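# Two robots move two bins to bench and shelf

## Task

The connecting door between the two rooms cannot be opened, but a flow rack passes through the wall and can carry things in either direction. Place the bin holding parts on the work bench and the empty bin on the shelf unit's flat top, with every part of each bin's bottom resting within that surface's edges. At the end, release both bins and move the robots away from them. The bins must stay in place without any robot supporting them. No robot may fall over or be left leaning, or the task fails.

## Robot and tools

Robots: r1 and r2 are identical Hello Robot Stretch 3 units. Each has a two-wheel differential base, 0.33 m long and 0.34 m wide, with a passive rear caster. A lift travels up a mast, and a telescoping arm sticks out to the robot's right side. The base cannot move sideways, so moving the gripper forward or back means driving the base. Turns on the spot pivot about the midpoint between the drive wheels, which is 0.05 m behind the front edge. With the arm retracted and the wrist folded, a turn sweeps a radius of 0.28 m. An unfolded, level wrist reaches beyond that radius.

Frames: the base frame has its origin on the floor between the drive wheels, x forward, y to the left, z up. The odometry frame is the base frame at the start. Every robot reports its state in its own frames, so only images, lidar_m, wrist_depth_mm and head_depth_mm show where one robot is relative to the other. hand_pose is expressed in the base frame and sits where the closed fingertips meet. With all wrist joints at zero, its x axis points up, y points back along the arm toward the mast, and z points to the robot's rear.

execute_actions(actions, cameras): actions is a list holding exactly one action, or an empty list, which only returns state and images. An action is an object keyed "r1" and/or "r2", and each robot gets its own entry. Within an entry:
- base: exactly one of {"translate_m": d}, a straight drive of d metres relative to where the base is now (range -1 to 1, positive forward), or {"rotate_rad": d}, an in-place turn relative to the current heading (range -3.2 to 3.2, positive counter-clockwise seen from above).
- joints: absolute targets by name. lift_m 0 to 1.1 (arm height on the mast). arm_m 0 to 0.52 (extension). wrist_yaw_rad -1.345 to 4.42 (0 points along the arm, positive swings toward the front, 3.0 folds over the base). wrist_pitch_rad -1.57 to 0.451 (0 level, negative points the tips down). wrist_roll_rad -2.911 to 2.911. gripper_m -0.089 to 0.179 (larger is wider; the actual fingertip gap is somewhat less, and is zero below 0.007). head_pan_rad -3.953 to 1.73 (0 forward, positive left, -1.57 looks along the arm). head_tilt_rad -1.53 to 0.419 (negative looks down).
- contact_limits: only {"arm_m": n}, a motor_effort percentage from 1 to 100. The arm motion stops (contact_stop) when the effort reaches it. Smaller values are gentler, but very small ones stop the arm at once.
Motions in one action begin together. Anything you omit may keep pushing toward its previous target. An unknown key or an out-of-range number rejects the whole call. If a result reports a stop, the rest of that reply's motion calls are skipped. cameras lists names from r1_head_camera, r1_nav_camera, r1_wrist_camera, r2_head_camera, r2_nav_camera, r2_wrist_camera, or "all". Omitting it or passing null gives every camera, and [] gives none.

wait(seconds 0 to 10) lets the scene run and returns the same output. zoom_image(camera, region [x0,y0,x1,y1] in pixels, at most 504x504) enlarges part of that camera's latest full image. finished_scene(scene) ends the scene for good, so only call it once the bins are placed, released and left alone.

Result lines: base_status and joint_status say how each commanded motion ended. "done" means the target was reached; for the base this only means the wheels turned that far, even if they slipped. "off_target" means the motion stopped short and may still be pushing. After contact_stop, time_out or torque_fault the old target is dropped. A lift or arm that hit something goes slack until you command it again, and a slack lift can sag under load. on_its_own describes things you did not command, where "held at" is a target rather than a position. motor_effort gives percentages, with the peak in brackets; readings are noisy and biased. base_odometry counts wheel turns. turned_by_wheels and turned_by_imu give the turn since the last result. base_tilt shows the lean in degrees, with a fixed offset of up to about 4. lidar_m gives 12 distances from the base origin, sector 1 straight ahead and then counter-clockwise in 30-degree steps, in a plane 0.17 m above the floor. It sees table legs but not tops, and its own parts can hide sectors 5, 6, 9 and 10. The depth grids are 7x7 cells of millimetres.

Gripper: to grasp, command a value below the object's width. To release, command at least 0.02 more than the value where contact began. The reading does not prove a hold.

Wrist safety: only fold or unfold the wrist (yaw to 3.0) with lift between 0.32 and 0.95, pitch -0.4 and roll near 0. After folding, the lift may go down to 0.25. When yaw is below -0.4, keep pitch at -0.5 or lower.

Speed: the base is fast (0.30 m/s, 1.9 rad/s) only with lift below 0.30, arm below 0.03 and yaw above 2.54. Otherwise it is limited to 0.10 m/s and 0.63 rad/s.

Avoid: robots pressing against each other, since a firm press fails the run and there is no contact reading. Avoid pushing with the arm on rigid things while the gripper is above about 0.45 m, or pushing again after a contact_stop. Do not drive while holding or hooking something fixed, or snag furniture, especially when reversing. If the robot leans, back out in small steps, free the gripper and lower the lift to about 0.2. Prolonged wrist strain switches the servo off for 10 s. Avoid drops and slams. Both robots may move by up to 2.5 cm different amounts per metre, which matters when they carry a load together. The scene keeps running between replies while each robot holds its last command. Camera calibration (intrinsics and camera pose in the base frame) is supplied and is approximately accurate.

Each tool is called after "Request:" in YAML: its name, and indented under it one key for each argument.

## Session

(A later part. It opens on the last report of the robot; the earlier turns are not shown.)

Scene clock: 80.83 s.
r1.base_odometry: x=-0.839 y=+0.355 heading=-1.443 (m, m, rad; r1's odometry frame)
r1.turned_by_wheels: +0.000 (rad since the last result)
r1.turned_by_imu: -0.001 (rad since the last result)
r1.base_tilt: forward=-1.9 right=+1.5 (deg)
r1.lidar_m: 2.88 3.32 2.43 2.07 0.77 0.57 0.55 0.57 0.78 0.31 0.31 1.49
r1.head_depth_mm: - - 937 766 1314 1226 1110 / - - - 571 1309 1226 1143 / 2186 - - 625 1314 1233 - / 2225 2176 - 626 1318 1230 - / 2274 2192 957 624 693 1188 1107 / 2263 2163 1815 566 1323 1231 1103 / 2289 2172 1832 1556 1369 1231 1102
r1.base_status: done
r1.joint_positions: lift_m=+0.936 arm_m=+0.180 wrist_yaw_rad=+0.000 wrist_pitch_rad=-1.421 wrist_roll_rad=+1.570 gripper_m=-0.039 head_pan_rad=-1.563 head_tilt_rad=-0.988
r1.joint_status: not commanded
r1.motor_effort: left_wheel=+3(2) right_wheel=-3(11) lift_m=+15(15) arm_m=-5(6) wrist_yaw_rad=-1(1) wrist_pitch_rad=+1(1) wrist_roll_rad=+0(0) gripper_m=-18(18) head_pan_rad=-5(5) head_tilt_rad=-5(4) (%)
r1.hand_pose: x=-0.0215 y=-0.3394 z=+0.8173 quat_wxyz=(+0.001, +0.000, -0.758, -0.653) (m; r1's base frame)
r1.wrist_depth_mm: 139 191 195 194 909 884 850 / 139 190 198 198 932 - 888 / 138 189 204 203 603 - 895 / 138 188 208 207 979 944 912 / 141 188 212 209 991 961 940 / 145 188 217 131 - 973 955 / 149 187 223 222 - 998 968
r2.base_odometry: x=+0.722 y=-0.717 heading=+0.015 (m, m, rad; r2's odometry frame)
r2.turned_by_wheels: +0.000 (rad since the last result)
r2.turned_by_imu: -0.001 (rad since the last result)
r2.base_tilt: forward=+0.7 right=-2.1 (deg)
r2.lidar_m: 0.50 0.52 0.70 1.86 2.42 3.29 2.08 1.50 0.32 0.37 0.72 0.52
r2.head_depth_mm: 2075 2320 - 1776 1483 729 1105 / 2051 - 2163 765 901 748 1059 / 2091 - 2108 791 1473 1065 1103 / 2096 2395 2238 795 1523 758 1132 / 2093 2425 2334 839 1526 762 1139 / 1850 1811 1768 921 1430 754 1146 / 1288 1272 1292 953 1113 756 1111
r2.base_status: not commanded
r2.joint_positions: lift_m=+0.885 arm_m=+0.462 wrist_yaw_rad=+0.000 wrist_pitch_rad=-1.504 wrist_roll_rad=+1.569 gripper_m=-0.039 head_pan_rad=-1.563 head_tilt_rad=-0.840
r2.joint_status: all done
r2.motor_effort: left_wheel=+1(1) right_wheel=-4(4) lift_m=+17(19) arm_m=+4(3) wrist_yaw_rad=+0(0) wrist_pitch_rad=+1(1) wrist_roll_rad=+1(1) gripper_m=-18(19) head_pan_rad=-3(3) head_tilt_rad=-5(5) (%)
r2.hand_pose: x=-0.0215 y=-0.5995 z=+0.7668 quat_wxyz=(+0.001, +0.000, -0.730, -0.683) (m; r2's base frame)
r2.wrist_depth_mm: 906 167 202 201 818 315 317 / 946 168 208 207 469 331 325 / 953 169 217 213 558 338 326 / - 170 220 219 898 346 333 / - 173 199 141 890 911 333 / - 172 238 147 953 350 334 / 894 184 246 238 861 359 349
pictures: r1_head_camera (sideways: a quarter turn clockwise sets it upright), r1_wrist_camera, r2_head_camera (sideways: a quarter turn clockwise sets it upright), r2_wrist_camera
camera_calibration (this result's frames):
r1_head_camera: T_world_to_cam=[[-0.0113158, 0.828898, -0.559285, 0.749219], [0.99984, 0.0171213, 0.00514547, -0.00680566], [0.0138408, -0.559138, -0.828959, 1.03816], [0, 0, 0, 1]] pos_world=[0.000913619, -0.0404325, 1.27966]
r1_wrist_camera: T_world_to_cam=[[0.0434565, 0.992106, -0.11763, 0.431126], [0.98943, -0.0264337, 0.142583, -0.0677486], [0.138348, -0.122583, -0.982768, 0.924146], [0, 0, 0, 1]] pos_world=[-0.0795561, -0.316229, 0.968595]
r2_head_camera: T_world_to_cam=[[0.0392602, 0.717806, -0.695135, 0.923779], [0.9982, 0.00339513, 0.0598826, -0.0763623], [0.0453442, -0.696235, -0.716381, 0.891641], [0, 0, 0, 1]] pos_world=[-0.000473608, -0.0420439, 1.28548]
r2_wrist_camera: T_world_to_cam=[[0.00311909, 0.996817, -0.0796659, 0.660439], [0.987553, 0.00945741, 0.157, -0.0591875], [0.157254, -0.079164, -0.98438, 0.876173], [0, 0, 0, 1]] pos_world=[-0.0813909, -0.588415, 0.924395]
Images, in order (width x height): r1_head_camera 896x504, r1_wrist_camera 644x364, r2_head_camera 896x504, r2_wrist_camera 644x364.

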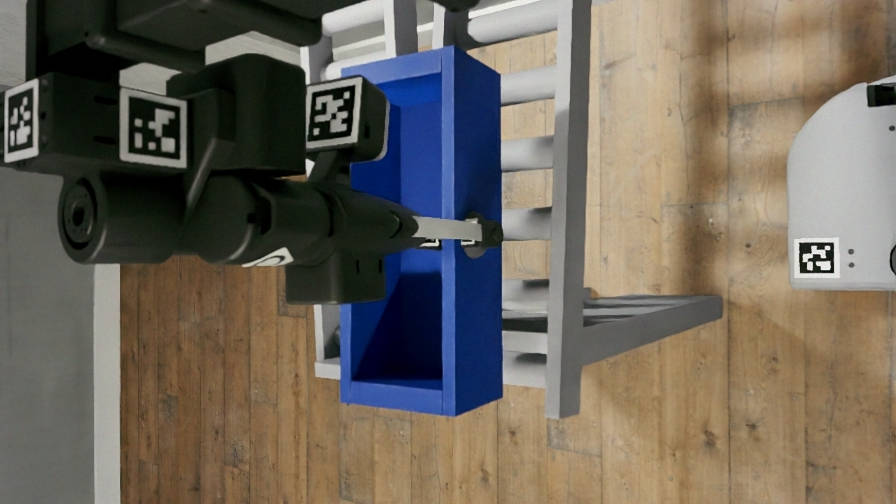

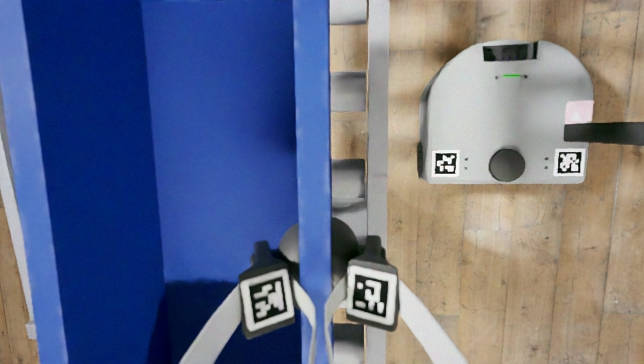

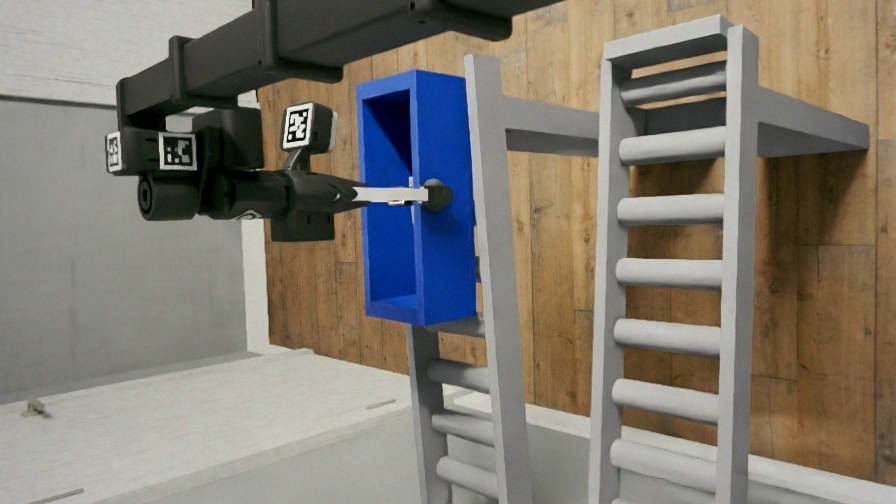

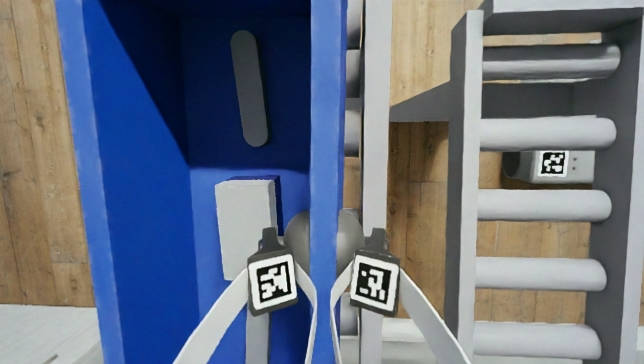

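Request:
execute_actions:
  actions:
    - {"r1":{"joints":{"lift_m":0.859,"arm_m":0.172}},"r2":{"joints":{"lift_m":0.878}}}
  cameras: ["r1_wrist_camera"]

Request:
execute_actions:
  actions:
    - {"r1":{"joints":{"gripper_m":0.05}},"r2":{"joints":{"gripper_m":0.05}}}
  cameras: []

Request:
execute_actions:
  actions:
    - {"r1":{"joints":{"lift_m":0.94,"gripper_m":0.07}},"r2":{"joints":{"lift_m":0.94,"gripper_m":0.07}}}
  cameras: []

Request:
execute_actions:
  actions:
    - {"r1":{"base":{"translate_m":0.012},"joints":{"arm_m":0.437,"lift_m":0.9,"head_tilt_rad":-0.85}},"r2":{"base":{"translate_m":-0.01},"joints":{"arm_m":0.192,"lift_m":0.9,"head_tilt_rad":-1.0}}}
  cameras: ["r1_wrist_camera","r2_wrist_camera"]

Scene clock: 87.67 s.
r1.base_odometry: x=-0.839 y=+0.355 heading=-1.443 (m, m, rad; r1's odometry frame)
r1.turned_by_wheels: +0.000 (rad since the last result)
r1.turned_by_imu: -0.001 (rad since the last result)
r1.base_tilt: forward=-2.0 right=+1.4 (deg)
r1.lidar_m: 2.89 3.32 2.43 2.07 0.77 0.57 0.55 0.57 0.78 0.31 0.31 1.49
r1.head_depth_mm: 1506 1415 - - - 1217 1114 / 2184 2202 - 625 653 1236 1134 / 2282 2329 - 690 647 1223 - / 2270 2227 1742 - 647 1231 - / 2300 2142 1716 669 640 1191 1109 / 2277 2181 1815 841 1312 1235 1103 / 2238 2164 1816 1557 1377 1232 1101
r1.base_status: not commanded
r1.joint_positions: lift_m=+0.860 arm_m=+0.172 wrist_yaw_rad=+0.000 wrist_pitch_rad=-1.423 wrist_roll_rad=+1.570 gripper_m=-0.039 head_pan_rad=-1.563 head_tilt_rad=-0.988
r1.joint_status: all done
r1.motor_effort: left_wheel=+1(2) right_wheel=-2(4) lift_m=+9(15) arm_m=-7(6) wrist_yaw_rad=+0(1) wrist_pitch_rad=+1(2) wrist_roll_rad=+0(0) gripper_m=-17(18) head_pan_rad=-5(5) head_tilt_rad=-4(3) (%)
r1.hand_pose: x=-0.0215 y=-0.3310 z=+0.7415 quat_wxyz=(+0.001, +0.000, -0.757, -0.653) (m; r1's base frame)
r1.wrist_depth_mm: 145 187 204 190 819 810 787 / 144 193 206 192 851 - 802 / 144 192 209 192 856 - - / 143 191 210 196 885 857 831 / 143 190 212 196 932 873 850 / 143 190 214 130 919 921 868 / 142 189 216 213 953 931 907
r2.base_odometry: x=+0.722 y=-0.717 heading=+0.015 (m, m, rad; r2's odometry frame)
r2.turned_by_wheels: +0.000 (rad since the last result)
r2.turned_by_imu: -0.001 (rad since the last result)
r2.base_tilt: forward=+0.7 right=-2.3 (deg)
r2.lidar_m: 0.50 0.52 0.70 1.86 2.42 3.29 2.08 1.50 0.32 0.37 0.72 0.52
r2.head_depth_mm: 2071 2328 - 1763 1470 729 1114 / 2084 - 2131 769 901 751 1064 / 2094 - 2126 790 1471 1066 1104 / 2097 2377 2309 797 1521 761 1131 / 2096 2426 2345 840 1526 762 1136 / 1845 1801 1769 917 1435 757 1143 / 1282 1271 1293 951 1116 755 1116
r2.base_status: not commanded
r2.joint_positions: lift_m=+0.878 arm_m=+0.462 wrist_yaw_rad=+0.000 wrist_pitch_rad=-1.504 wrist_roll_rad=+1.569 gripper_m=-0.039 head_pan_rad=-1.563 head_tilt_rad=-0.840
r2.joint_status: all done
r2.motor_effort: left_wheel=+2(2) right_wheel=-4(4) lift_m=+17(18) arm_m=+4(4) wrist_yaw_rad=+0(0) wrist_pitch_rad=+1(1) wrist_roll_rad=+1(1) gripper_m=-18(19) head_pan_rad=-2(3) head_tilt_rad=-5(5) (%)
r2.hand_pose: x=-0.0215 y=-0.5995 z=+0.7598 quat_wxyz=(+0.001, +0.000, -0.730, -0.683) (m; r2's base frame)
r2.wrist_depth_mm: 134 168 197 196 820 311 317 / 521 169 206 203 466 321 321 / 927 170 213 210 546 331 325 / 975 172 218 217 898 333 328 / - 173 197 142 912 889 337 / - 173 237 147 929 346 330 / 880 175 245 242 862 350 339
pictures: r1_wrist_camera
camera_calibration (this result's frames):
r1_wrist_camera: T_world_to_cam=[[0.043458, 0.992254, -0.116378, 0.413065], [0.98943, -0.0266154, 0.142549, -0.0567573], [0.138347, -0.121342, -0.982922, 0.851211], [0, 0, 0, 1]] pos_world=[-0.0795561, -0.308088, 0.892837]
Images, in order (width x height): r1_wrist_camera 644x364.

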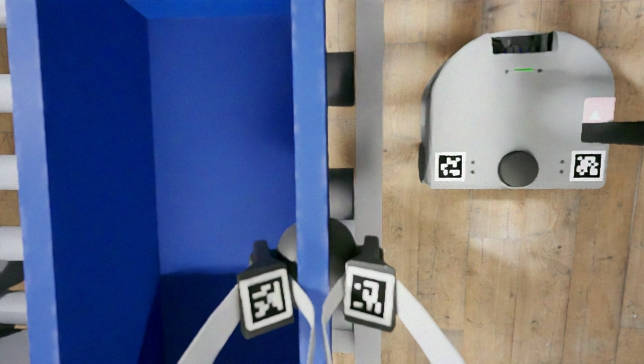

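Scene clock: 89.07 s.
r1.base_odometry: x=-0.839 y=+0.355 heading=-1.443 (m, m, rad; r1's odometry frame)
r1.turned_by_wheels: +0.000 (rad since the last result)
r1.turned_by_imu: +0.000 (rad since the last result)
r1.base_tilt: forward=-1.9 right=+1.5 (deg)
r1.lidar_m: 2.89 3.33 2.43 2.07 0.77 0.57 0.55 0.57 0.79 0.31 0.31 1.50
r1.head_depth_mm: 1498 1415 - - - 1213 1113 / 2200 2174 - 699 649 1231 1141 / 2285 2313 - 694 646 1236 - / 2308 2228 1720 - 1307 1228 - / 2297 2172 1714 660 643 1195 1107 / 2299 2168 1820 1508 1329 1221 1108 / 2292 2192 1817 1575 1376 1220 1106
r1.base_status: not commanded
r1.joint_positions: lift_m=+0.860 arm_m=+0.172 wrist_yaw_rad=+0.000 wrist_pitch_rad=-1.414 wrist_roll_rad=+1.570 gripper_m=+0.050 head_pan_rad=-1.563 head_tilt_rad=-0.988
r1.joint_status: all done
r1.motor_effort: left_wheel=+1(1) right_wheel=-2(2) lift_m=+12(12) arm_m=-6(5) wrist_yaw_rad=-1(1) wrist_pitch_rad=-3(6) wrist_roll_rad=+0(0) gripper_m=+0(80) head_pan_rad=-5(5) head_tilt_rad=-6(4) (%)
r1.hand_pose: x=-0.0215 y=-0.3334 z=+0.7415 quat_wxyz=(+0.001, +0.000, -0.760, -0.650) (m; r1's base frame)
r1.wrist_depth_mm: 145 186 210 184 819 818 785 / 151 186 212 181 842 - 802 / 151 186 213 178 881 - - / 151 185 215 176 900 852 847 / 150 184 218 173 911 895 850 / 150 185 - 170 - 901 873 / 248 175 221 200 957 920 903
r2.base_odometry: x=+0.722 y=-0.717 heading=+0.015 (m, m, rad; r2's odometry frame)
r2.turned_by_wheels: +0.000 (rad since the last result)
r2.turned_by_imu: +0.000 (rad since the last result)
r2.base_tilt: forward=+0.8 right=-2.3 (deg)
r2.lidar_m: 0.50 0.52 0.70 1.87 2.42 3.28 2.08 1.50 0.32 0.37 0.72 0.52
r2.head_depth_mm: 2066 2316 - 1750 1461 732 1109 / 2085 - 2146 796 900 749 1057 / 2090 - 2126 790 1475 1068 1105 / 2096 2391 2305 795 1512 758 1128 / 2103 2391 2321 800 1539 762 1141 / 1850 1805 1766 921 1434 757 1141 / 1287 1271 1299 951 1116 752 1112
r2.base_status: not commanded
r2.joint_positions: lift_m=+0.878 arm_m=+0.462 wrist_yaw_rad=+0.000 wrist_pitch_rad=-1.501 wrist_roll_rad=+1.569 gripper_m=+0.050 head_pan_rad=-1.563 head_tilt_rad=-0.840
r2.joint_status: all done
r2.motor_effort: left_wheel=+2(2) right_wheel=-4(4) lift_m=+17(17) arm_m=+3(4) wrist_yaw_rad=+0(1) wrist_pitch_rad=+0(1) wrist_roll_rad=+1(1) gripper_m=+0(82) head_pan_rad=-3(5) head_tilt_rad=-5(6) (%)
r2.hand_pose: x=-0.0215 y=-0.6002 z=+0.7598 quat_wxyz=(+0.001, +0.000, -0.731, -0.682) (m; r2's base frame)
r2.wrist_depth_mm: 932 129 127 202 832 315 312 / 933 133 130 129 812 321 322 / 943 168 214 213 564 327 321 / - 169 222 221 899 333 329 / - 170 229 228 895 908 339 / - 170 - 235 - 342 333 / 892 171 248 248 834 351 337
pictures: none
No camera images: the call's "cameras" was empty. Leave "cameras" out to get every camera's image.

Scene clock: 90.67 s.
r1.base_odometry: x=-0.839 y=+0.355 heading=-1.443 (m, m, rad; r1's odometry frame)
r1.turned_by_wheels: +0.000 (rad since the last result)
r1.turned_by_imu: +0.000 (rad since the last result)
r1.base_tilt: forward=-2.0 right=+1.4 (deg)
r1.lidar_m: 2.88 3.33 2.43 2.08 0.77 0.57 0.55 0.57 0.79 0.31 0.31 1.49
r1.head_depth_mm: - - 929 715 653 1230 1108 / - - - 691 649 1233 1144 / 2195 - - 718 1320 1228 - / 2234 2172 - 793 1298 1227 - / 2316 2173 1725 733 689 1186 1110 / 2295 2165 1830 1519 1327 1220 1109 / 2271 2174 1812 1564 1381 1226 1099
r1.base_status: not commanded
r1.joint_positions: lift_m=+0.939 arm_m=+0.172 wrist_yaw_rad=-0.001 wrist_pitch_rad=-1.415 wrist_roll_rad=+1.570 gripper_m=+0.070 head_pan_rad=-1.563 head_tilt_rad=-0.988
r1.joint_status: all done
r1.motor_effort: left_wheel=+2(4) right_wheel=-3(4) lift_m=+47(52) arm_m=-5(5) wrist_yaw_rad=+1(1) wrist_pitch_rad=-2(3) wrist_roll_rad=+0(0) gripper_m=+0(71) head_pan_rad=-5(5) head_tilt_rad=-3(3) (%)
r1.hand_pose: x=-0.0215 y=-0.3330 z=+0.8211 quat_wxyz=(+0.000, +0.000, -0.760, -0.650) (m; r1's base frame)
r1.wrist_depth_mm: 387 357 287 281 898 881 854 / - 363 254 241 915 - 884 / 425 395 311 971 946 - 878 / 425 406 314 301 972 950 898 / 437 425 345 503 987 954 961 / 450 444 385 369 - - 949 / - 426 322 312 - - 986
r2.base_odometry: x=+0.722 y=-0.717 heading=+0.015 (m, m, rad; r2's odometry frame)
r2.turned_by_wheels: +0.000 (rad since the last result)
r2.turned_by_imu: +0.000 (rad since the last result)
r2.base_tilt: forward=+0.6 right=-2.3 (deg)
r2.lidar_m: 0.50 0.52 0.70 1.87 2.42 3.28 2.08 1.50 0.32 0.37 0.72 0.52
r2.head_depth_mm: 2035 - 2156 1785 1484 781 1113 / 1989 2431 2190 871 899 749 1058 / 2020 - 2217 841 1475 1065 1107 / 2095 2388 2297 803 1519 757 1130 / 2080 2405 2335 799 1522 761 1138 / 1850 1831 1786 822 1438 755 1143 / 1284 1275 1295 824 1114 752 1118
r2.base_status: not commanded
r2.joint_positions: lift_m=+0.939 arm_m=+0.462 wrist_yaw_rad=+0.001 wrist_pitch_rad=-1.500 wrist_roll_rad=+1.568 gripper_m=+0.070 head_pan_rad=-1.563 head_tilt_rad=-0.840
r2.joint_status: all done
r2.motor_effort: left_wheel=+1(5) right_wheel=-3(13) lift_m=+35(37) arm_m=+3(4) wrist_yaw_rad=-1(1) wrist_pitch_rad=-1(0) wrist_roll_rad=+1(1) gripper_m=+0(73) head_pan_rad=-4(3) head_tilt_rad=-5(5) (%)
r2.hand_pose: x=-0.0215 y=-0.6004 z=+0.8208 quat_wxyz=(+0.001, +0.001, -0.731, -0.682) (m; r2's base frame)
r2.wrist_depth_mm: 948 950 269 267 887 362 360 / - 961 320 335 885 383 377 / - - 288 287 570 396 374 / - - 324 966 948 393 390 / - - 305 - 379 961 906 / - - 266 290 294 935 413 / 877 917 236 235 839 422 816
pictures: none
No camera images: the call's "cameras" was empty. Leave "cameras" out to get every camera's image.

Scene clock: 93.87 s.
r1.base_odometry: x=-0.838 y=+0.343 heading=-1.443 (m, m, rad; r1's odometry frame)
r1.turned_by_wheels: +0.000 (rad since the last result)
r1.turned_by_imu: +0.000 (rad since the last result)
r1.base_tilt: forward=-2.0 right=+1.5 (deg)
r1.lidar_m: 2.87 3.33 2.44 2.12 0.79 0.58 0.56 0.58 0.80 0.31 0.31 1.49
r1.head_depth_mm: 1527 1455 - - 1396 1227 1135 / 2102 - 2079 858 734 1217 1134 / 2090 - 2084 853 735 1239 1140 / 2143 - 2065 872 731 1244 1130 / 2176 2482 2159 894 705 721 1094 / 2159 2460 2171 1766 1457 1255 1132 / 2165 2466 2157 1751 1471 1282 1127
r1.base_status: done
r1.joint_positions: lift_m=+0.901 arm_m=+0.437 wrist_yaw_rad=-0.001 wrist_pitch_rad=-1.415 wrist_roll_rad=+1.570 gripper_m=+0.070 head_pan_rad=-1.563 head_tilt_rad=-0.853
r1.joint_status: all done
r1.motor_effort: left_wheel=+2(5) right_wheel=-3(6) lift_m=+13(44) arm_m=+6(11) wrist_yaw_rad=+1(0) wrist_pitch_rad=-2(2) wrist_roll_rad=+0(0) gripper_m=+0(0) head_pan_rad=-5(5) head_tilt_rad=+2(13) (%)
r1.hand_pose: x=-0.0215 y=-0.5972 z=+0.7825 quat_wxyz=(+0.000, +0.000, -0.760, -0.650) (m; r1's base frame)
r1.wrist_depth_mm: 996 946 303 295 870 260 805 / - - 305 307 872 258 233 / - - 293 314 930 259 - / - - 302 318 896 256 237 / - - 345 337 495 256 880 / - - 327 341 - 256 241 / - - 346 336 - 233 305
r2.base_odometry: x=+0.712 y=-0.717 heading=+0.015 (m, m, rad; r2's odometry frame)
r2.turned_by_wheels: +0.000 (rad since the last result)
r2.turned_by_imu: +0.000 (rad since the last result)
r2.base_tilt: forward=+0.6 right=-2.3 (deg)
r2.lidar_m: 0.51 0.53 0.71 1.91 2.41 3.28 2.07 1.49 0.31 0.33 0.73 0.53
r2.head_depth_mm: 2190 - - 1535 1313 1205 1089 / 2150 - - 903 805 1173 1117 / 2196 2417 - 951 708 1186 1125 / 2207 2311 890 1547 761 1230 1109 / 2193 2348 1811 806 734 1232 1100 / 1897 1854 1565 1528 705 1243 1115 / 1316 1308 1190 857 783 1202 1098
r2.base_status: done
r2.joint_positions: lift_m=+0.901 arm_m=+0.192 wrist_yaw_rad=+0.001 wrist_pitch_rad=-1.499 wrist_roll_rad=+1.568 gripper_m=+0.070 head_pan_rad=-1.563 head_tilt_rad=-0.988
r2.joint_status: all done
r2.motor_effort: left_wheel=+2(5) right_wheel=-3(11) lift_m=+14(33) arm_m=-3(1) wrist_yaw_rad=-1(0) wrist_pitch_rad=-1(1) wrist_roll_rad=+1(1) gripper_m=+0(0) head_pan_rad=-3(4) head_tilt_rad=-6(23) (%)
r2.hand_pose: x=-0.0215 y=-0.3313 z=+0.7819 quat_wxyz=(+0.001, +0.001, -0.732, -0.682) (m; r2's base frame)
r2.wrist_depth_mm: 909 913 363 333 873 798 815 / 272 454 381 369 887 - 836 / 272 952 378 369 924 - 826 / 272 - 363 359 944 938 862 / 273 - 367 366 935 925 871 / 295 - 373 367 988 921 894 / 312 853 360 375 887 889 892
pictures: r1_wrist_camera, r2_wrist_camera
camera_calibration (this result's frames):
r1_wrist_camera: T_world_to_cam=[[0.0451534, 0.991288, -0.123734, 0.687113], [0.989369, -0.0272352, 0.14285, -0.0702698], [0.138236, -0.128869, -0.981979, 0.853931], [0, 0, 0, 1]] pos_world=[-0.0795466, -0.572996, 0.9336]
r2_wrist_camera: T_world_to_cam=[[0.00177141, 0.996451, -0.0841597, 0.397727], [0.987545, 0.0114973, 0.156914, -0.0633533], [0.157324, -0.0833894, -0.98402, 0.910632], [0, 0, 0, 1]] pos_world=[-0.0814049, -0.31965, 0.939494]
Images, in order (width x height): r1_wrist_camera 644x364, r2_wrist_camera 644x364.

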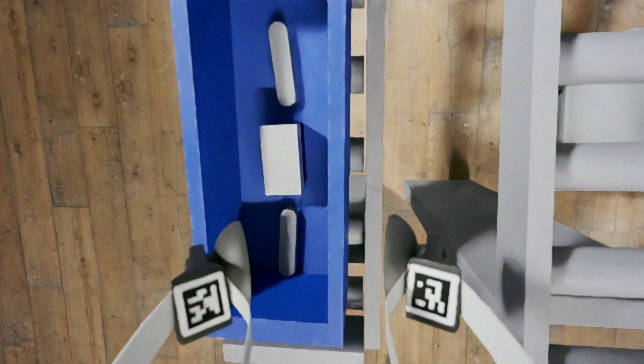

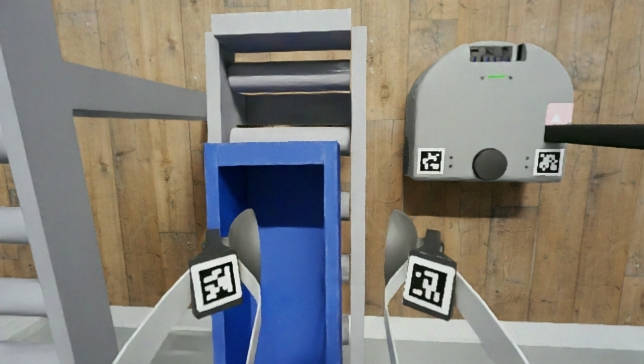

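Request:
execute_actions:
  actions:
    - {"r1":{"joints":{"lift_m":0.779}},"r2":{"joints":{"lift_m":0.76}}}
  cameras: ["r1_wrist_camera","r2_wrist_camera"]

Request:
execute_actions:
  actions:
    - {"r1":{"joints":{"gripper_m":-0.04}},"r2":{"joints":{"gripper_m":-0.04}}}
  cameras: []

Request:
execute_actions:
  actions:
    - {"r1":{"joints":{"lift_m":0.86}},"r2":{"joints":{"lift_m":0.84}}}
  cameras: ["r1_head_camera","r2_head_camera"]

Request:
execute_actions:
  actions:
    - {"r1":{"base":{"translate_m":0.65},"joints":{"lift_m":1.0}},"r2":{"base":{"translate_m":-0.65},"joints":{"lift_m":0.86}}}
  cameras: []

Request:
execute_actions:
  actions:
    - {"r1":{"base":{"translate_m":1}},"r2":{"base":{"translate_m":-1},"joints":{"arm_m":0.44,"head_tilt_rad":-0.85}}}
  cameras: ["r1_head_camera","r2_head_camera","r2_wrist_camera"]

Scene clock: 99.77 s.
r1.base_odometry: x=-0.838 y=+0.343 heading=-1.443 (m, m, rad; r1's odometry frame)
r1.turned_by_wheels: +0.000 (rad since the last result)
r1.turned_by_imu: -0.001 (rad since the last result)
r1.base_tilt: forward=-1.9 right=+1.5 (deg)
r1.lidar_m: 2.89 3.33 2.43 2.12 0.79 0.58 0.56 0.58 0.80 0.31 0.31 1.48
r1.head_depth_mm: 1530 1544 1546 934 - - - / 2156 2265 1933 - 727 1240 1132 / 2183 2457 - 851 733 1243 1134 / 2174 2464 2261 850 729 1232 1133 / 2152 2479 2161 873 704 724 1101 / 2186 2476 2149 1758 1442 1256 1122 / 2171 2468 2149 1751 1495 1279 1139
r1.base_status: not commanded
r1.joint_positions: lift_m=+0.780 arm_m=+0.437 wrist_yaw_rad=-0.001 wrist_pitch_rad=-1.415 wrist_roll_rad=+1.570 gripper_m=+0.070 head_pan_rad=-1.563 head_tilt_rad=-0.853
r1.joint_status: all done
r1.motor_effort: left_wheel=+1(2) right_wheel=-3(3) lift_m=+13(13) arm_m=+7(5) wrist_yaw_rad=+1(1) wrist_pitch_rad=-2(2) wrist_roll_rad=+0(0) gripper_m=+0(0) head_pan_rad=-5(5) head_tilt_rad=+2(1) (%)
r1.hand_pose: x=-0.0215 y=-0.5972 z=+0.6615 quat_wxyz=(+0.000, +0.000, -0.760, -0.650) (m; r1's base frame)
r1.wrist_depth_mm: 143 189 188 138 754 726 720 / 143 189 195 140 777 758 140 / 146 189 199 140 780 769 140 / 146 189 207 140 744 770 148 / 153 189 214 204 482 446 374 / 153 189 198 205 - 313 262 / - 169 215 206 868 250 204
r2.base_odometry: x=+0.712 y=-0.717 heading=+0.015 (m, m, rad; r2's odometry frame)
r2.turned_by_wheels: +0.000 (rad since the last result)
r2.turned_by_imu: -0.001 (rad since the last result)
r2.base_tilt: forward=+0.7 right=-2.3 (deg)
r2.lidar_m: 0.51 0.53 0.71 1.91 2.43 3.28 2.07 1.49 0.31 0.33 0.73 0.53
r2.head_depth_mm: 2185 2234 1886 - - 1208 1086 / 2177 2240 1845 - 711 1170 1120 / 2194 2269 1339 - 708 1179 1130 / 2195 2291 889 1539 727 1220 1113 / 2195 2327 1810 1540 729 1232 1102 / 1893 1864 1568 1555 786 1241 1110 / 1317 1309 1187 857 785 1207 1092
r2.base_status: not commanded
r2.joint_positions: lift_m=+0.761 arm_m=+0.192 wrist_yaw_rad=+0.001 wrist_pitch_rad=-1.499 wrist_roll_rad=+1.568 gripper_m=+0.070 head_pan_rad=-1.563 head_tilt_rad=-0.988
r2.joint_status: all done
r2.motor_effort: left_wheel=+2(2) right_wheel=-3(3) lift_m=+14(15) arm_m=-3(3) wrist_yaw_rad=+0(1) wrist_pitch_rad=-1(1) wrist_roll_rad=+1(1) gripper_m=+0(0) head_pan_rad=-3(2) head_tilt_rad=-6(6) (%)
r2.hand_pose: x=-0.0215 y=-0.3313 z=+0.6420 quat_wxyz=(+0.001, +0.001, -0.732, -0.682) (m; r2's base frame)
r2.wrist_depth_mm: 795 173 217 200 711 700 700 / 259 173 221 203 733 - - / 826 174 223 205 776 - - / 852 174 227 209 790 - 730 / 861 174 229 210 803 785 764 / 933 170 230 212 813 780 794 / 895 164 234 215 863 803 801
pictures: r1_wrist_camera, r2_wrist_camera
camera_calibration (this result's frames):
r1_wrist_camera: T_world_to_cam=[[0.0451533, 0.991288, -0.123734, 0.672143], [0.989369, -0.0272351, 0.14285, -0.0529854], [0.138236, -0.128869, -0.981979, 0.735115], [0, 0, 0, 1]] pos_world=[-0.0795466, -0.572997, 0.812604]
r2_wrist_camera: T_world_to_cam=[[0.00177118, 0.996451, -0.08416, 0.385944], [0.987545, 0.0114975, 0.156914, -0.0413859], [0.157324, -0.0833898, -0.98402, 0.772873], [0, 0, 0, 1]] pos_world=[-0.0814049, -0.319648, 0.799497]
Images, in order (width x height): r1_wrist_camera 644x364, r2_wrist_camera 644x364.

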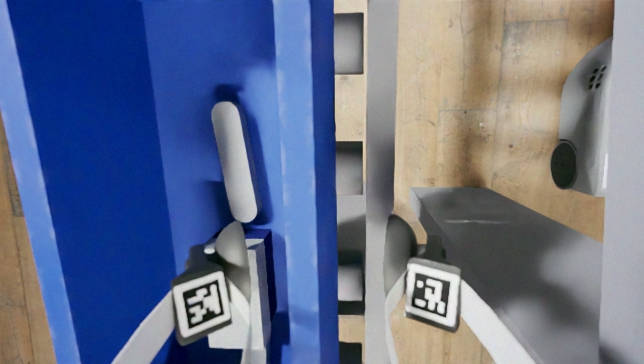

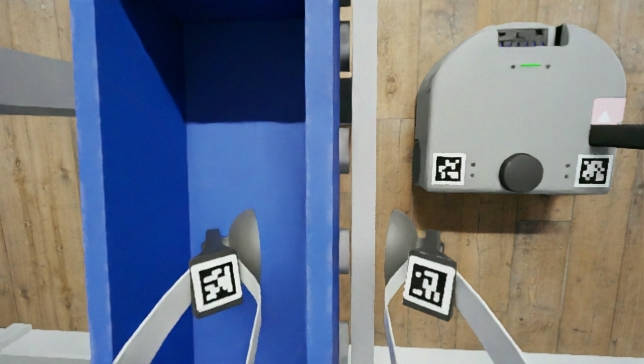

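Scene clock: 101.37 s.
r1.base_odometry: x=-0.838 y=+0.343 heading=-1.443 (m, m, rad; r1's odometry frame)
r1.turned_by_wheels: +0.000 (rad since the last result)
r1.turned_by_imu: +0.000 (rad since the last result)
r1.base_tilt: forward=-1.9 right=+1.5 (deg)
r1.lidar_m: 2.87 3.32 2.43 2.12 0.79 0.58 0.56 0.58 0.80 0.31 0.31 1.49
r1.head_depth_mm: 1540 1550 1555 933 - - - / 2152 2250 1945 - 728 1237 1131 / 2157 2422 - 856 731 1237 1130 / 2166 2424 2230 869 732 1230 1130 / 2181 2463 2136 862 704 722 1085 / 2180 2469 2130 1774 1456 1256 1129 / 2146 2488 2144 1753 1484 1295 1131
r1.base_status: not commanded
r1.joint_positions: lift_m=+0.780 arm_m=+0.437 wrist_yaw_rad=+0.000 wrist_pitch_rad=-1.421 wrist_roll_rad=+1.570 gripper_m=-0.039 head_pan_rad=-1.563 head_tilt_rad=-0.853
r1.joint_status: all done
r1.motor_effort: left_wheel=+2(3) right_wheel=-4(6) lift_m=+15(15) arm_m=+5(6) wrist_yaw_rad=+0(0) wrist_pitch_rad=+1(11) wrist_roll_rad=+0(0) gripper_m=-19(93) head_pan_rad=-5(5) head_tilt_rad=+2(1) (%)
r1.hand_pose: x=-0.0215 y=-0.5956 z=+0.6613 quat_wxyz=(+0.000, +0.000, -0.758, -0.653) (m; r1's base frame)
r1.wrist_depth_mm: 140 188 188 185 748 737 717 / 140 187 193 191 766 762 142 / 143 186 196 188 804 767 138 / 143 186 205 182 740 788 144 / 146 185 213 126 556 450 374 / 149 185 189 128 854 304 152 / - 184 196 226 875 250 152
r2.base_odometry: x=+0.712 y=-0.717 heading=+0.015 (m, m, rad; r2's odometry frame)
r2.turned_by_wheels: +0.000 (rad since the last result)
r2.turned_by_imu: +0.000 (rad since the last result)
r2.base_tilt: forward=+0.5 right=-2.3 (deg)
r2.lidar_m: 0.51 0.53 0.71 1.91 2.43 3.28 2.07 1.49 0.31 0.33 0.73 0.53
r2.head_depth_mm: 2178 2237 1874 - - 1207 1083 / 2184 2277 1845 - 710 1170 1119 / 2196 2276 1332 - 708 1183 1127 / 2192 2328 888 804 733 1225 1113 / 2196 2344 1805 1549 710 1231 1104 / 1896 1873 1560 1556 788 1243 1113 / 1311 1304 1185 856 783 1208 1101
r2.base_status: not commanded
r2.joint_positions: lift_m=+0.761 arm_m=+0.192 wrist_yaw_rad=+0.001 wrist_pitch_rad=-1.498 wrist_roll_rad=+1.568 gripper_m=-0.039 head_pan_rad=-1.563 head_tilt_rad=-0.988
r2.joint_status: all done
r2.motor_effort: left_wheel=+1(2) right_wheel=-3(4) lift_m=+15(16) arm_m=-2(3) wrist_yaw_rad=-1(1) wrist_pitch_rad=-1(2) wrist_roll_rad=+1(1) gripper_m=-17(95) head_pan_rad=-4(3) head_tilt_rad=-7(6) (%)
r2.hand_pose: x=-0.0215 y=-0.3317 z=+0.6419 quat_wxyz=(+0.001, +0.001, -0.732, -0.681) (m; r2's base frame)
r2.wrist_depth_mm: 773 174 210 201 714 697 692 / 251 173 215 203 736 - - / 816 173 217 215 742 - - / 855 173 219 216 787 - 748 / 874 174 221 140 802 775 764 / 911 174 225 141 813 804 792 / 891 175 228 225 847 819 802
pictures: none
No camera images: the call's "cameras" was empty. Leave "cameras" out to get every camera's image.

Scene clock: 102.93 s.
r1.base_odometry: x=-0.838 y=+0.343 heading=-1.443 (m, m, rad; r1's odometry frame)
r1.turned_by_wheels: +0.000 (rad since the last result)
r1.turned_by_imu: +0.000 (rad since the last result)
r1.base_tilt: forward=-1.9 right=+1.5 (deg)
r1.lidar_m: 2.88 3.33 2.42 2.12 0.79 0.58 0.56 0.58 0.80 0.31 0.31 1.48
r1.head_depth_mm: 1534 1546 1430 - - 1246 1114 / 2158 1972 - 855 734 1222 1133 / 2159 - 849 847 731 1243 1135 / 2212 2462 834 841 727 1239 1125 / 2135 2442 2140 847 707 721 1097 / 2148 2449 2164 1709 1452 1262 1130 / 2192 2457 2141 1766 1475 1275 1131
r1.base_status: not commanded
r1.joint_positions: lift_m=+0.859 arm_m=+0.437 wrist_yaw_rad=+0.000 wrist_pitch_rad=-1.426 wrist_roll_rad=+1.570 gripper_m=-0.039 head_pan_rad=-1.563 head_tilt_rad=-0.853
r1.joint_status: all done
r1.motor_effort: left_wheel=+2(2) right_wheel=-4(4) lift_m=+52(52) arm_m=+5(5) wrist_yaw_rad=+1(0) wrist_pitch_rad=+3(3) wrist_roll_rad=+0(0) gripper_m=-19(19) head_pan_rad=-5(5) head_tilt_rad=+2(1) (%)
r1.hand_pose: x=-0.0215 y=-0.5944 z=+0.7408 quat_wxyz=(+0.000, +0.000, -0.756, -0.654) (m; r1's base frame)
r1.wrist_depth_mm: 139 184 185 164 833 810 192 / 139 184 192 163 861 839 182 / 142 183 198 162 872 852 179 / 142 184 207 161 877 629 195 / 149 182 216 125 610 373 404 / - 184 225 129 928 283 200 / - 183 226 232 980 246 266
r2.base_odometry: x=+0.712 y=-0.717 heading=+0.015 (m, m, rad; r2's odometry frame)
r2.turned_by_wheels: +0.000 (rad since the last result)
r2.turned_by_imu: +0.000 (rad since the last result)
r2.base_tilt: forward=+0.7 right=-2.2 (deg)
r2.lidar_m: 0.51 0.53 0.71 1.90 2.42 3.28 2.07 1.49 0.31 0.33 0.73 0.53
r2.head_depth_mm: 2157 2266 - 663 710 1202 1094 / 2175 2317 - - 702 1173 1118 / 2192 2270 - - 708 1183 1126 / 2203 2306 890 710 695 1222 1113 / 2189 2339 1820 792 711 1232 1102 / 1893 1866 1565 1554 788 1249 1103 / 1319 1314 1190 856 781 1206 1100
r2.base_status: not commanded
r2.joint_positions: lift_m=+0.839 arm_m=+0.192 wrist_yaw_rad=+0.001 wrist_pitch_rad=-1.498 wrist_roll_rad=+1.568 gripper_m=-0.039 head_pan_rad=-1.563 head_tilt_rad=-0.988
r2.joint_status: all done
r2.motor_effort: left_wheel=+2(2) right_wheel=-4(3) lift_m=+37(37) arm_m=-4(3) wrist_yaw_rad=-1(0) wrist_pitch_rad=-1(1) wrist_roll_rad=+1(1) gripper_m=-18(17) head_pan_rad=-4(4) head_tilt_rad=-7(7) (%)
r2.hand_pose: x=-0.0215 y=-0.3316 z=+0.7207 quat_wxyz=(+0.001, +0.001, -0.732, -0.681) (m; r2's base frame)
r2.wrist_depth_mm: 868 173 211 210 802 784 752 / 251 173 213 213 818 - 766 / 926 174 217 215 832 - 789 / 960 174 220 217 835 858 829 / 933 174 223 140 867 875 813 / 260 174 225 141 909 873 870 / 263 174 227 227 890 886 866
pictures: r1_head_camera (sideways: a quarter turn clockwise sets it upright), r2_head_camera (sideways: a quarter turn clockwise sets it upright)
camera_calibration (this result's frames):
r1_head_camera: T_world_to_cam=[[-0.010641, 0.74618, -0.665659, 0.887809], [0.999836, 0.0176787, 0.00383413, -0.00509921], [0.0146289, -0.665509, -0.746246, 0.930615], [0, 0, 0, 1]] pos_world=[0.000931651, -0.0430425, 1.28547]
r2_head_camera: T_world_to_cam=[[0.0386578, 0.812409, -0.581806, 0.776117], [0.998268, -0.00555674, 0.0585702, -0.0746427], [0.04435, -0.583062, -0.811216, 1.01496], [0, 0, 0, 1]] pos_world=[-0.000503273, -0.0391515, 1.27928]
Images, in order (width x height): r1_head_camera 896x504, r2_head_camera 896x504.

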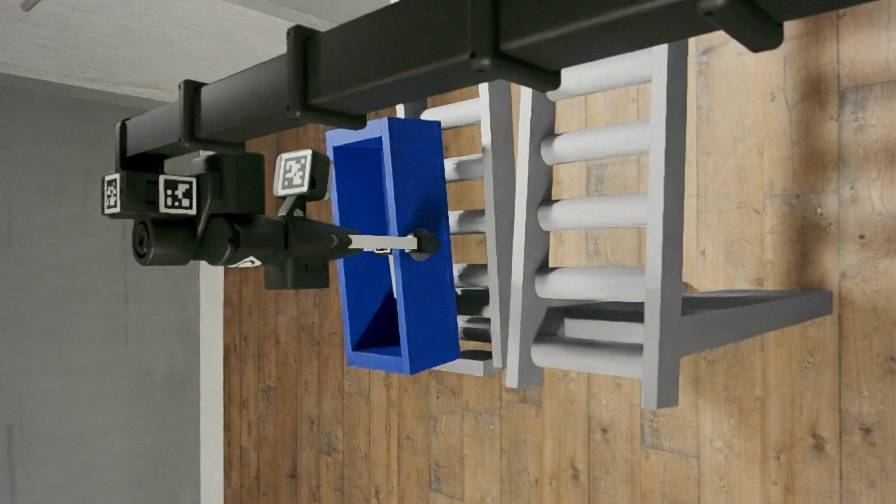

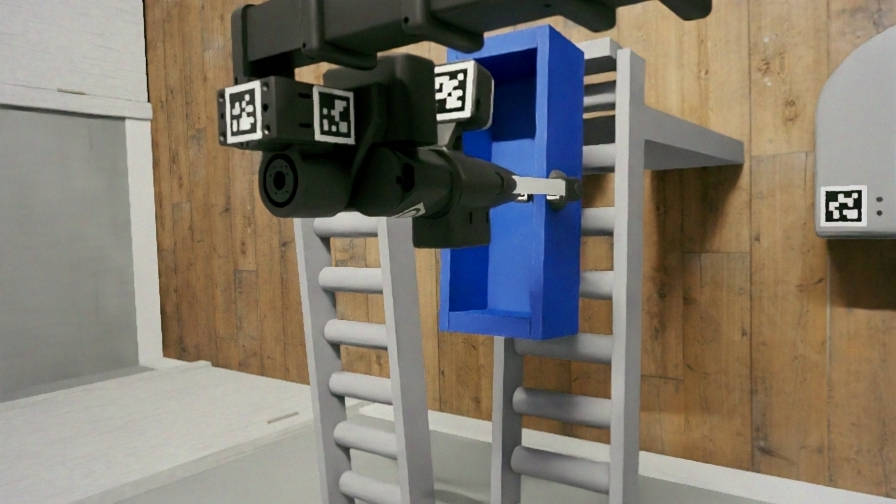

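Scene clock: 110.90 s.
r1.base_odometry: x=-0.755 y=-0.302 heading=-1.443 (m, m, rad; r1's odometry frame)
r1.turned_by_wheels: +0.000 (rad since the last result)
r1.turned_by_imu: -0.003 (rad since the last result)
r1.base_tilt: forward=-2.0 right=+1.5 (deg)
r1.lidar_m: 2.23 3.25 2.43 2.34 1.71 1.25 1.21 0.63 0.81 2.44 1.36 0.89
r1.head_depth_mm: - 2515 2185 1745 1494 1286 1135 / 2199 2435 1969 1755 1490 1288 1133 / - 2507 686 1771 1481 1292 1134 / - 2541 700 1751 1479 1289 1130 / 2161 2457 697 1753 1491 1298 1135 / 2184 2484 2024 1770 1488 1293 1132 / 2174 2480 2119 1750 1480 1281 1129
r1.base_status: done
r1.joint_positions: lift_m=+0.999 arm_m=+0.437 wrist_yaw_rad=+0.000 wrist_pitch_rad=-1.426 wrist_roll_rad=+1.570 gripper_m=-0.039 head_pan_rad=-1.563 head_tilt_rad=-0.853
r1.joint_status: all done
r1.motor_effort: left_wheel=+2(5) right_wheel=-4(7) lift_m=+52(53) arm_m=+5(5) wrist_yaw_rad=+0(0) wrist_pitch_rad=+3(3) wrist_roll_rad=+0(0) gripper_m=-19(19) head_pan_rad=-5(5) head_tilt_rad=+2(1) (%)
r1.hand_pose: x=-0.0215 y=-0.5944 z=+0.8808 quat_wxyz=(+0.000, +0.000, -0.756, -0.655) (m; r1's base frame)
r1.wrist_depth_mm: 139 185 185 165 959 950 896 / 139 183 192 164 972 953 - / 142 184 198 162 1000 - - / 142 183 207 161 - - 981 / 149 183 215 125 - - 996 / - 183 225 129 - - - / - 183 227 231 - - -
r2.base_odometry: x=+0.062 y=-0.727 heading=+0.015 (m, m, rad; r2's odometry frame)
r2.turned_by_wheels: +0.000 (rad since the last result)
r2.turned_by_imu: -0.003 (rad since the last result)
r2.base_tilt: forward=+0.8 right=-2.2 (deg)
r2.lidar_m: 1.16 1.20 1.63 2.33 2.41 3.26 2.03 0.90 1.08 2.41 0.76 0.61
r2.head_depth_mm: 2182 2358 - 654 1284 1205 1092 / 2192 2401 - 692 1284 1209 1116 / 2190 2361 - - 1323 1218 1122 / 2191 2298 1896 686 1316 1224 1105 / 2206 2350 1895 1518 1347 1234 1104 / 2197 2373 1933 1624 1413 1242 1109 / 2193 2404 1945 1635 1332 1223 1113
r2.base_status: done
r2.joint_positions: lift_m=+0.859 arm_m=+0.192 wrist_yaw_rad=+0.001 wrist_pitch_rad=-1.498 wrist_roll_rad=+1.568 gripper_m=-0.039 head_pan_rad=-1.563 head_tilt_rad=-0.988
r2.joint_status: all done
r2.motor_effort: left_wheel=+2(2) right_wheel=-3(11) lift_m=+36(36) arm_m=-3(4) wrist_yaw_rad=+0(1) wrist_pitch_rad=-1(1) wrist_roll_rad=+1(1) gripper_m=-17(18) head_pan_rad=-3(3) head_tilt_rad=-6(6) (%)
r2.hand_pose: x=-0.0215 y=-0.3316 z=+0.7407 quat_wxyz=(+0.001, +0.001, -0.732, -0.681) (m; r2's base frame)
r2.wrist_depth_mm: 895 173 210 211 801 791 775 / 948 174 216 212 841 - 804 / 925 174 216 216 844 - 808 / 940 174 220 217 881 858 858 / - 174 220 140 919 878 860 / - 174 223 142 882 886 869 / - 174 227 224 987 928 893
pictures: none
No camera images: the call's "cameras" was empty. Leave "cameras" out to get every camera's image.

Scene clock: 122.13 s.
r1.base_odometry: x=-0.627 y=-1.294 heading=-1.443 (m, m, rad; r1's odometry frame)
r1.turned_by_wheels: +0.000 (rad since the last result)
r1.turned_by_imu: -0.005 (rad since the last result)
r1.base_tilt: forward=-1.9 right=+1.5 (deg)
r1.lidar_m: 2.12 2.20 2.42 2.34 2.42 2.30 1.59 1.62 0.53 1.14 1.18 1.27
r1.head_depth_mm: - 2537 2156 711 1462 1286 1136 / 2246 1175 795 710 1009 1247 1139 / - 1031 686 708 1496 1289 1129 / - 1029 700 709 1488 1287 1131 / 2176 1121 699 708 1491 1281 1131 / 2176 1113 815 711 1490 1287 1124 / 2140 1110 863 709 1477 1285 1125
r1.base_status: done
r1.joint_positions: lift_m=+0.999 arm_m=+0.437 wrist_yaw_rad=+0.000 wrist_pitch_rad=-1.426 wrist_roll_rad=+1.570 gripper_m=-0.039 head_pan_rad=-1.563 head_tilt_rad=-0.853
r1.joint_status: not commanded
r1.motor_effort: left_wheel=+2(6) right_wheel=-4(5) lift_m=+51(52) arm_m=+5(6) wrist_yaw_rad=+0(0) wrist_pitch_rad=+3(3) wrist_roll_rad=+0(0) gripper_m=-19(19) head_pan_rad=-5(5) head_tilt_rad=+1(2) (%)
r1.hand_pose: x=-0.0215 y=-0.5944 z=+0.8808 quat_wxyz=(+0.000, +0.000, -0.756, -0.655) (m; r1's base frame)
r1.wrist_depth_mm: 139 184 185 165 252 249 912 / 139 184 193 164 259 252 - / 139 183 198 163 263 256 - / 142 183 207 162 272 264 982 / 142 182 216 125 277 271 990 / 149 183 224 129 281 279 - / 329 183 226 230 293 283 -
r2.base_odometry: x=-0.938 y=-0.743 heading=+0.015 (m, m, rad; r2's odometry frame)
r2.turned_by_wheels: +0.000 (rad since the last result)
r2.turned_by_imu: -0.002 (rad since the last result)
r2.base_tilt: forward=+0.6 right=-2.1 (deg)
r2.lidar_m: 1.55 2.23 2.41 2.32 2.40 2.25 2.16 1.08 0.61 2.45 0.53 1.58
r2.head_depth_mm: 2112 2372 - 873 997 1180 1104 / 2127 - 2141 806 837 1194 1110 / 2107 - - 833 843 1195 1116 / 2135 2444 2249 829 851 1195 1120 / 2118 2427 2285 901 858 1198 1133 / 2114 2437 2337 1825 1428 1307 1137 / 2110 2425 2351 1851 1546 1313 1142
r2.base_status: done
r2.joint_positions: lift_m=+0.859 arm_m=+0.440 wrist_yaw_rad=+0.000 wrist_pitch_rad=-1.498 wrist_roll_rad=+1.568 gripper_m=-0.039 head_pan_rad=-1.563 head_tilt_rad=-0.853
r2.joint_status: all done
r2.motor_effort: left_wheel=+2(2) right_wheel=-3(9) lift_m=+37(37) arm_m=+4(1) wrist_yaw_rad=+1(0) wrist_pitch_rad=-1(1) wrist_roll_rad=+1(1) gripper_m=-17(17) head_pan_rad=-4(4) head_tilt_rad=+1(16) (%)
r2.hand_pose: x=-0.0215 y=-0.5788 z=+0.7407 quat_wxyz=(+0.001, +0.001, -0.732, -0.681) (m; r2's base frame)
r2.wrist_depth_mm: 285 173 211 210 262 809 792 / 293 173 215 211 269 824 - / 301 173 216 215 275 836 - / 962 174 218 219 285 836 848 / - 175 223 140 289 858 857 / - 173 224 142 892 897 896 / - 174 226 225 309 922 900
pictures: r1_head_camera (sideways: a quarter turn clockwise sets it upright), r2_head_camera (sideways: a quarter turn clockwise sets it upright), r2_wrist_camera
camera_calibration (this result's frames):
r1_head_camera: T_world_to_cam=[[-0.0106408, 0.74618, -0.665659, 0.887809], [0.999836, 0.0176785, 0.00383413, -0.00509921], [0.0146288, -0.665509, -0.746246, 0.930615], [0, 0, 0, 1]] pos_world=[0.000931641, -0.0430425, 1.28547]
r2_head_camera: T_world_to_cam=[[0.0393267, 0.726936, -0.685578, 0.911324], [0.998206, 0.00241266, 0.0598182, -0.0762775], [0.0451381, -0.6867, -0.725538, 0.903551], [0, 0, 0, 1]] pos_world=[-0.000483321, -0.0418216, 1.28491]
r2_wrist_camera: T_world_to_cam=[[0.00238317, 0.996394, -0.0848092, 0.6413], [0.987552, 0.0109932, 0.156906, -0.0543308], [0.157273, -0.0841274, -0.983965, 0.848971], [0, 0, 0, 1]] pos_world=[-0.081394, -0.566968, 0.898271]
Images, in order (width x height): r1_head_camera 896x504, r2_head_camera 896x504, r2_wrist_camera 644x364.

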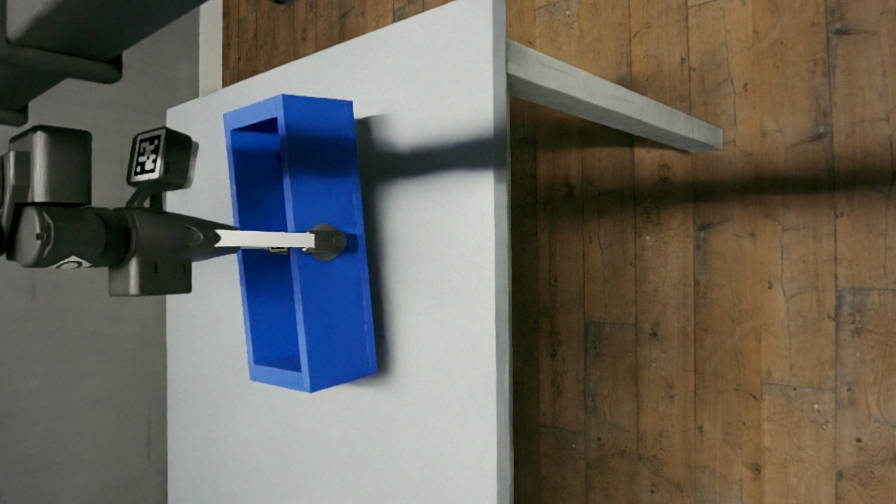

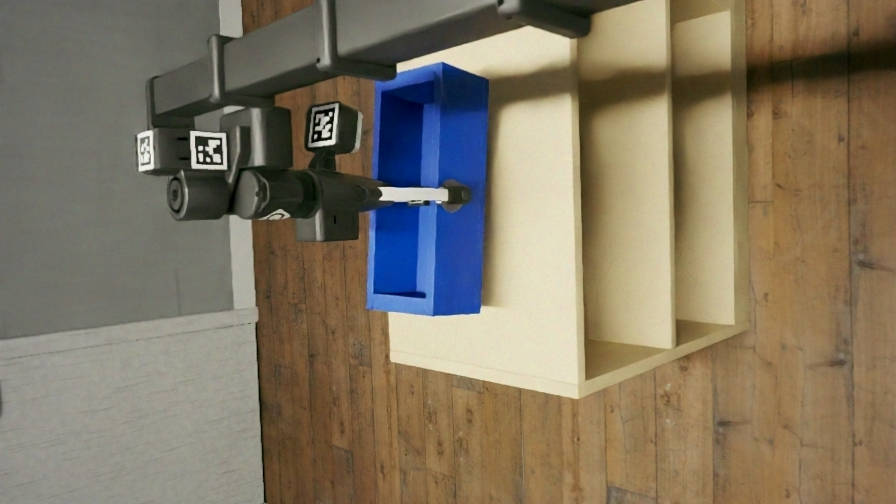

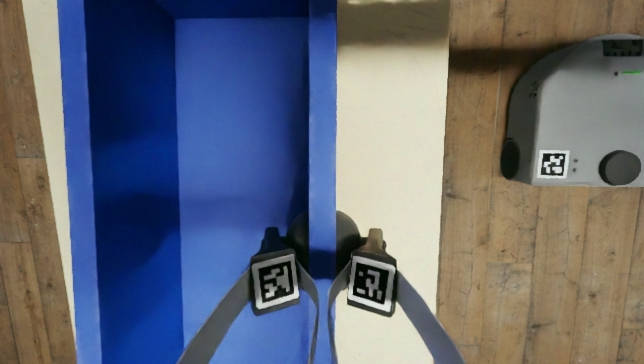

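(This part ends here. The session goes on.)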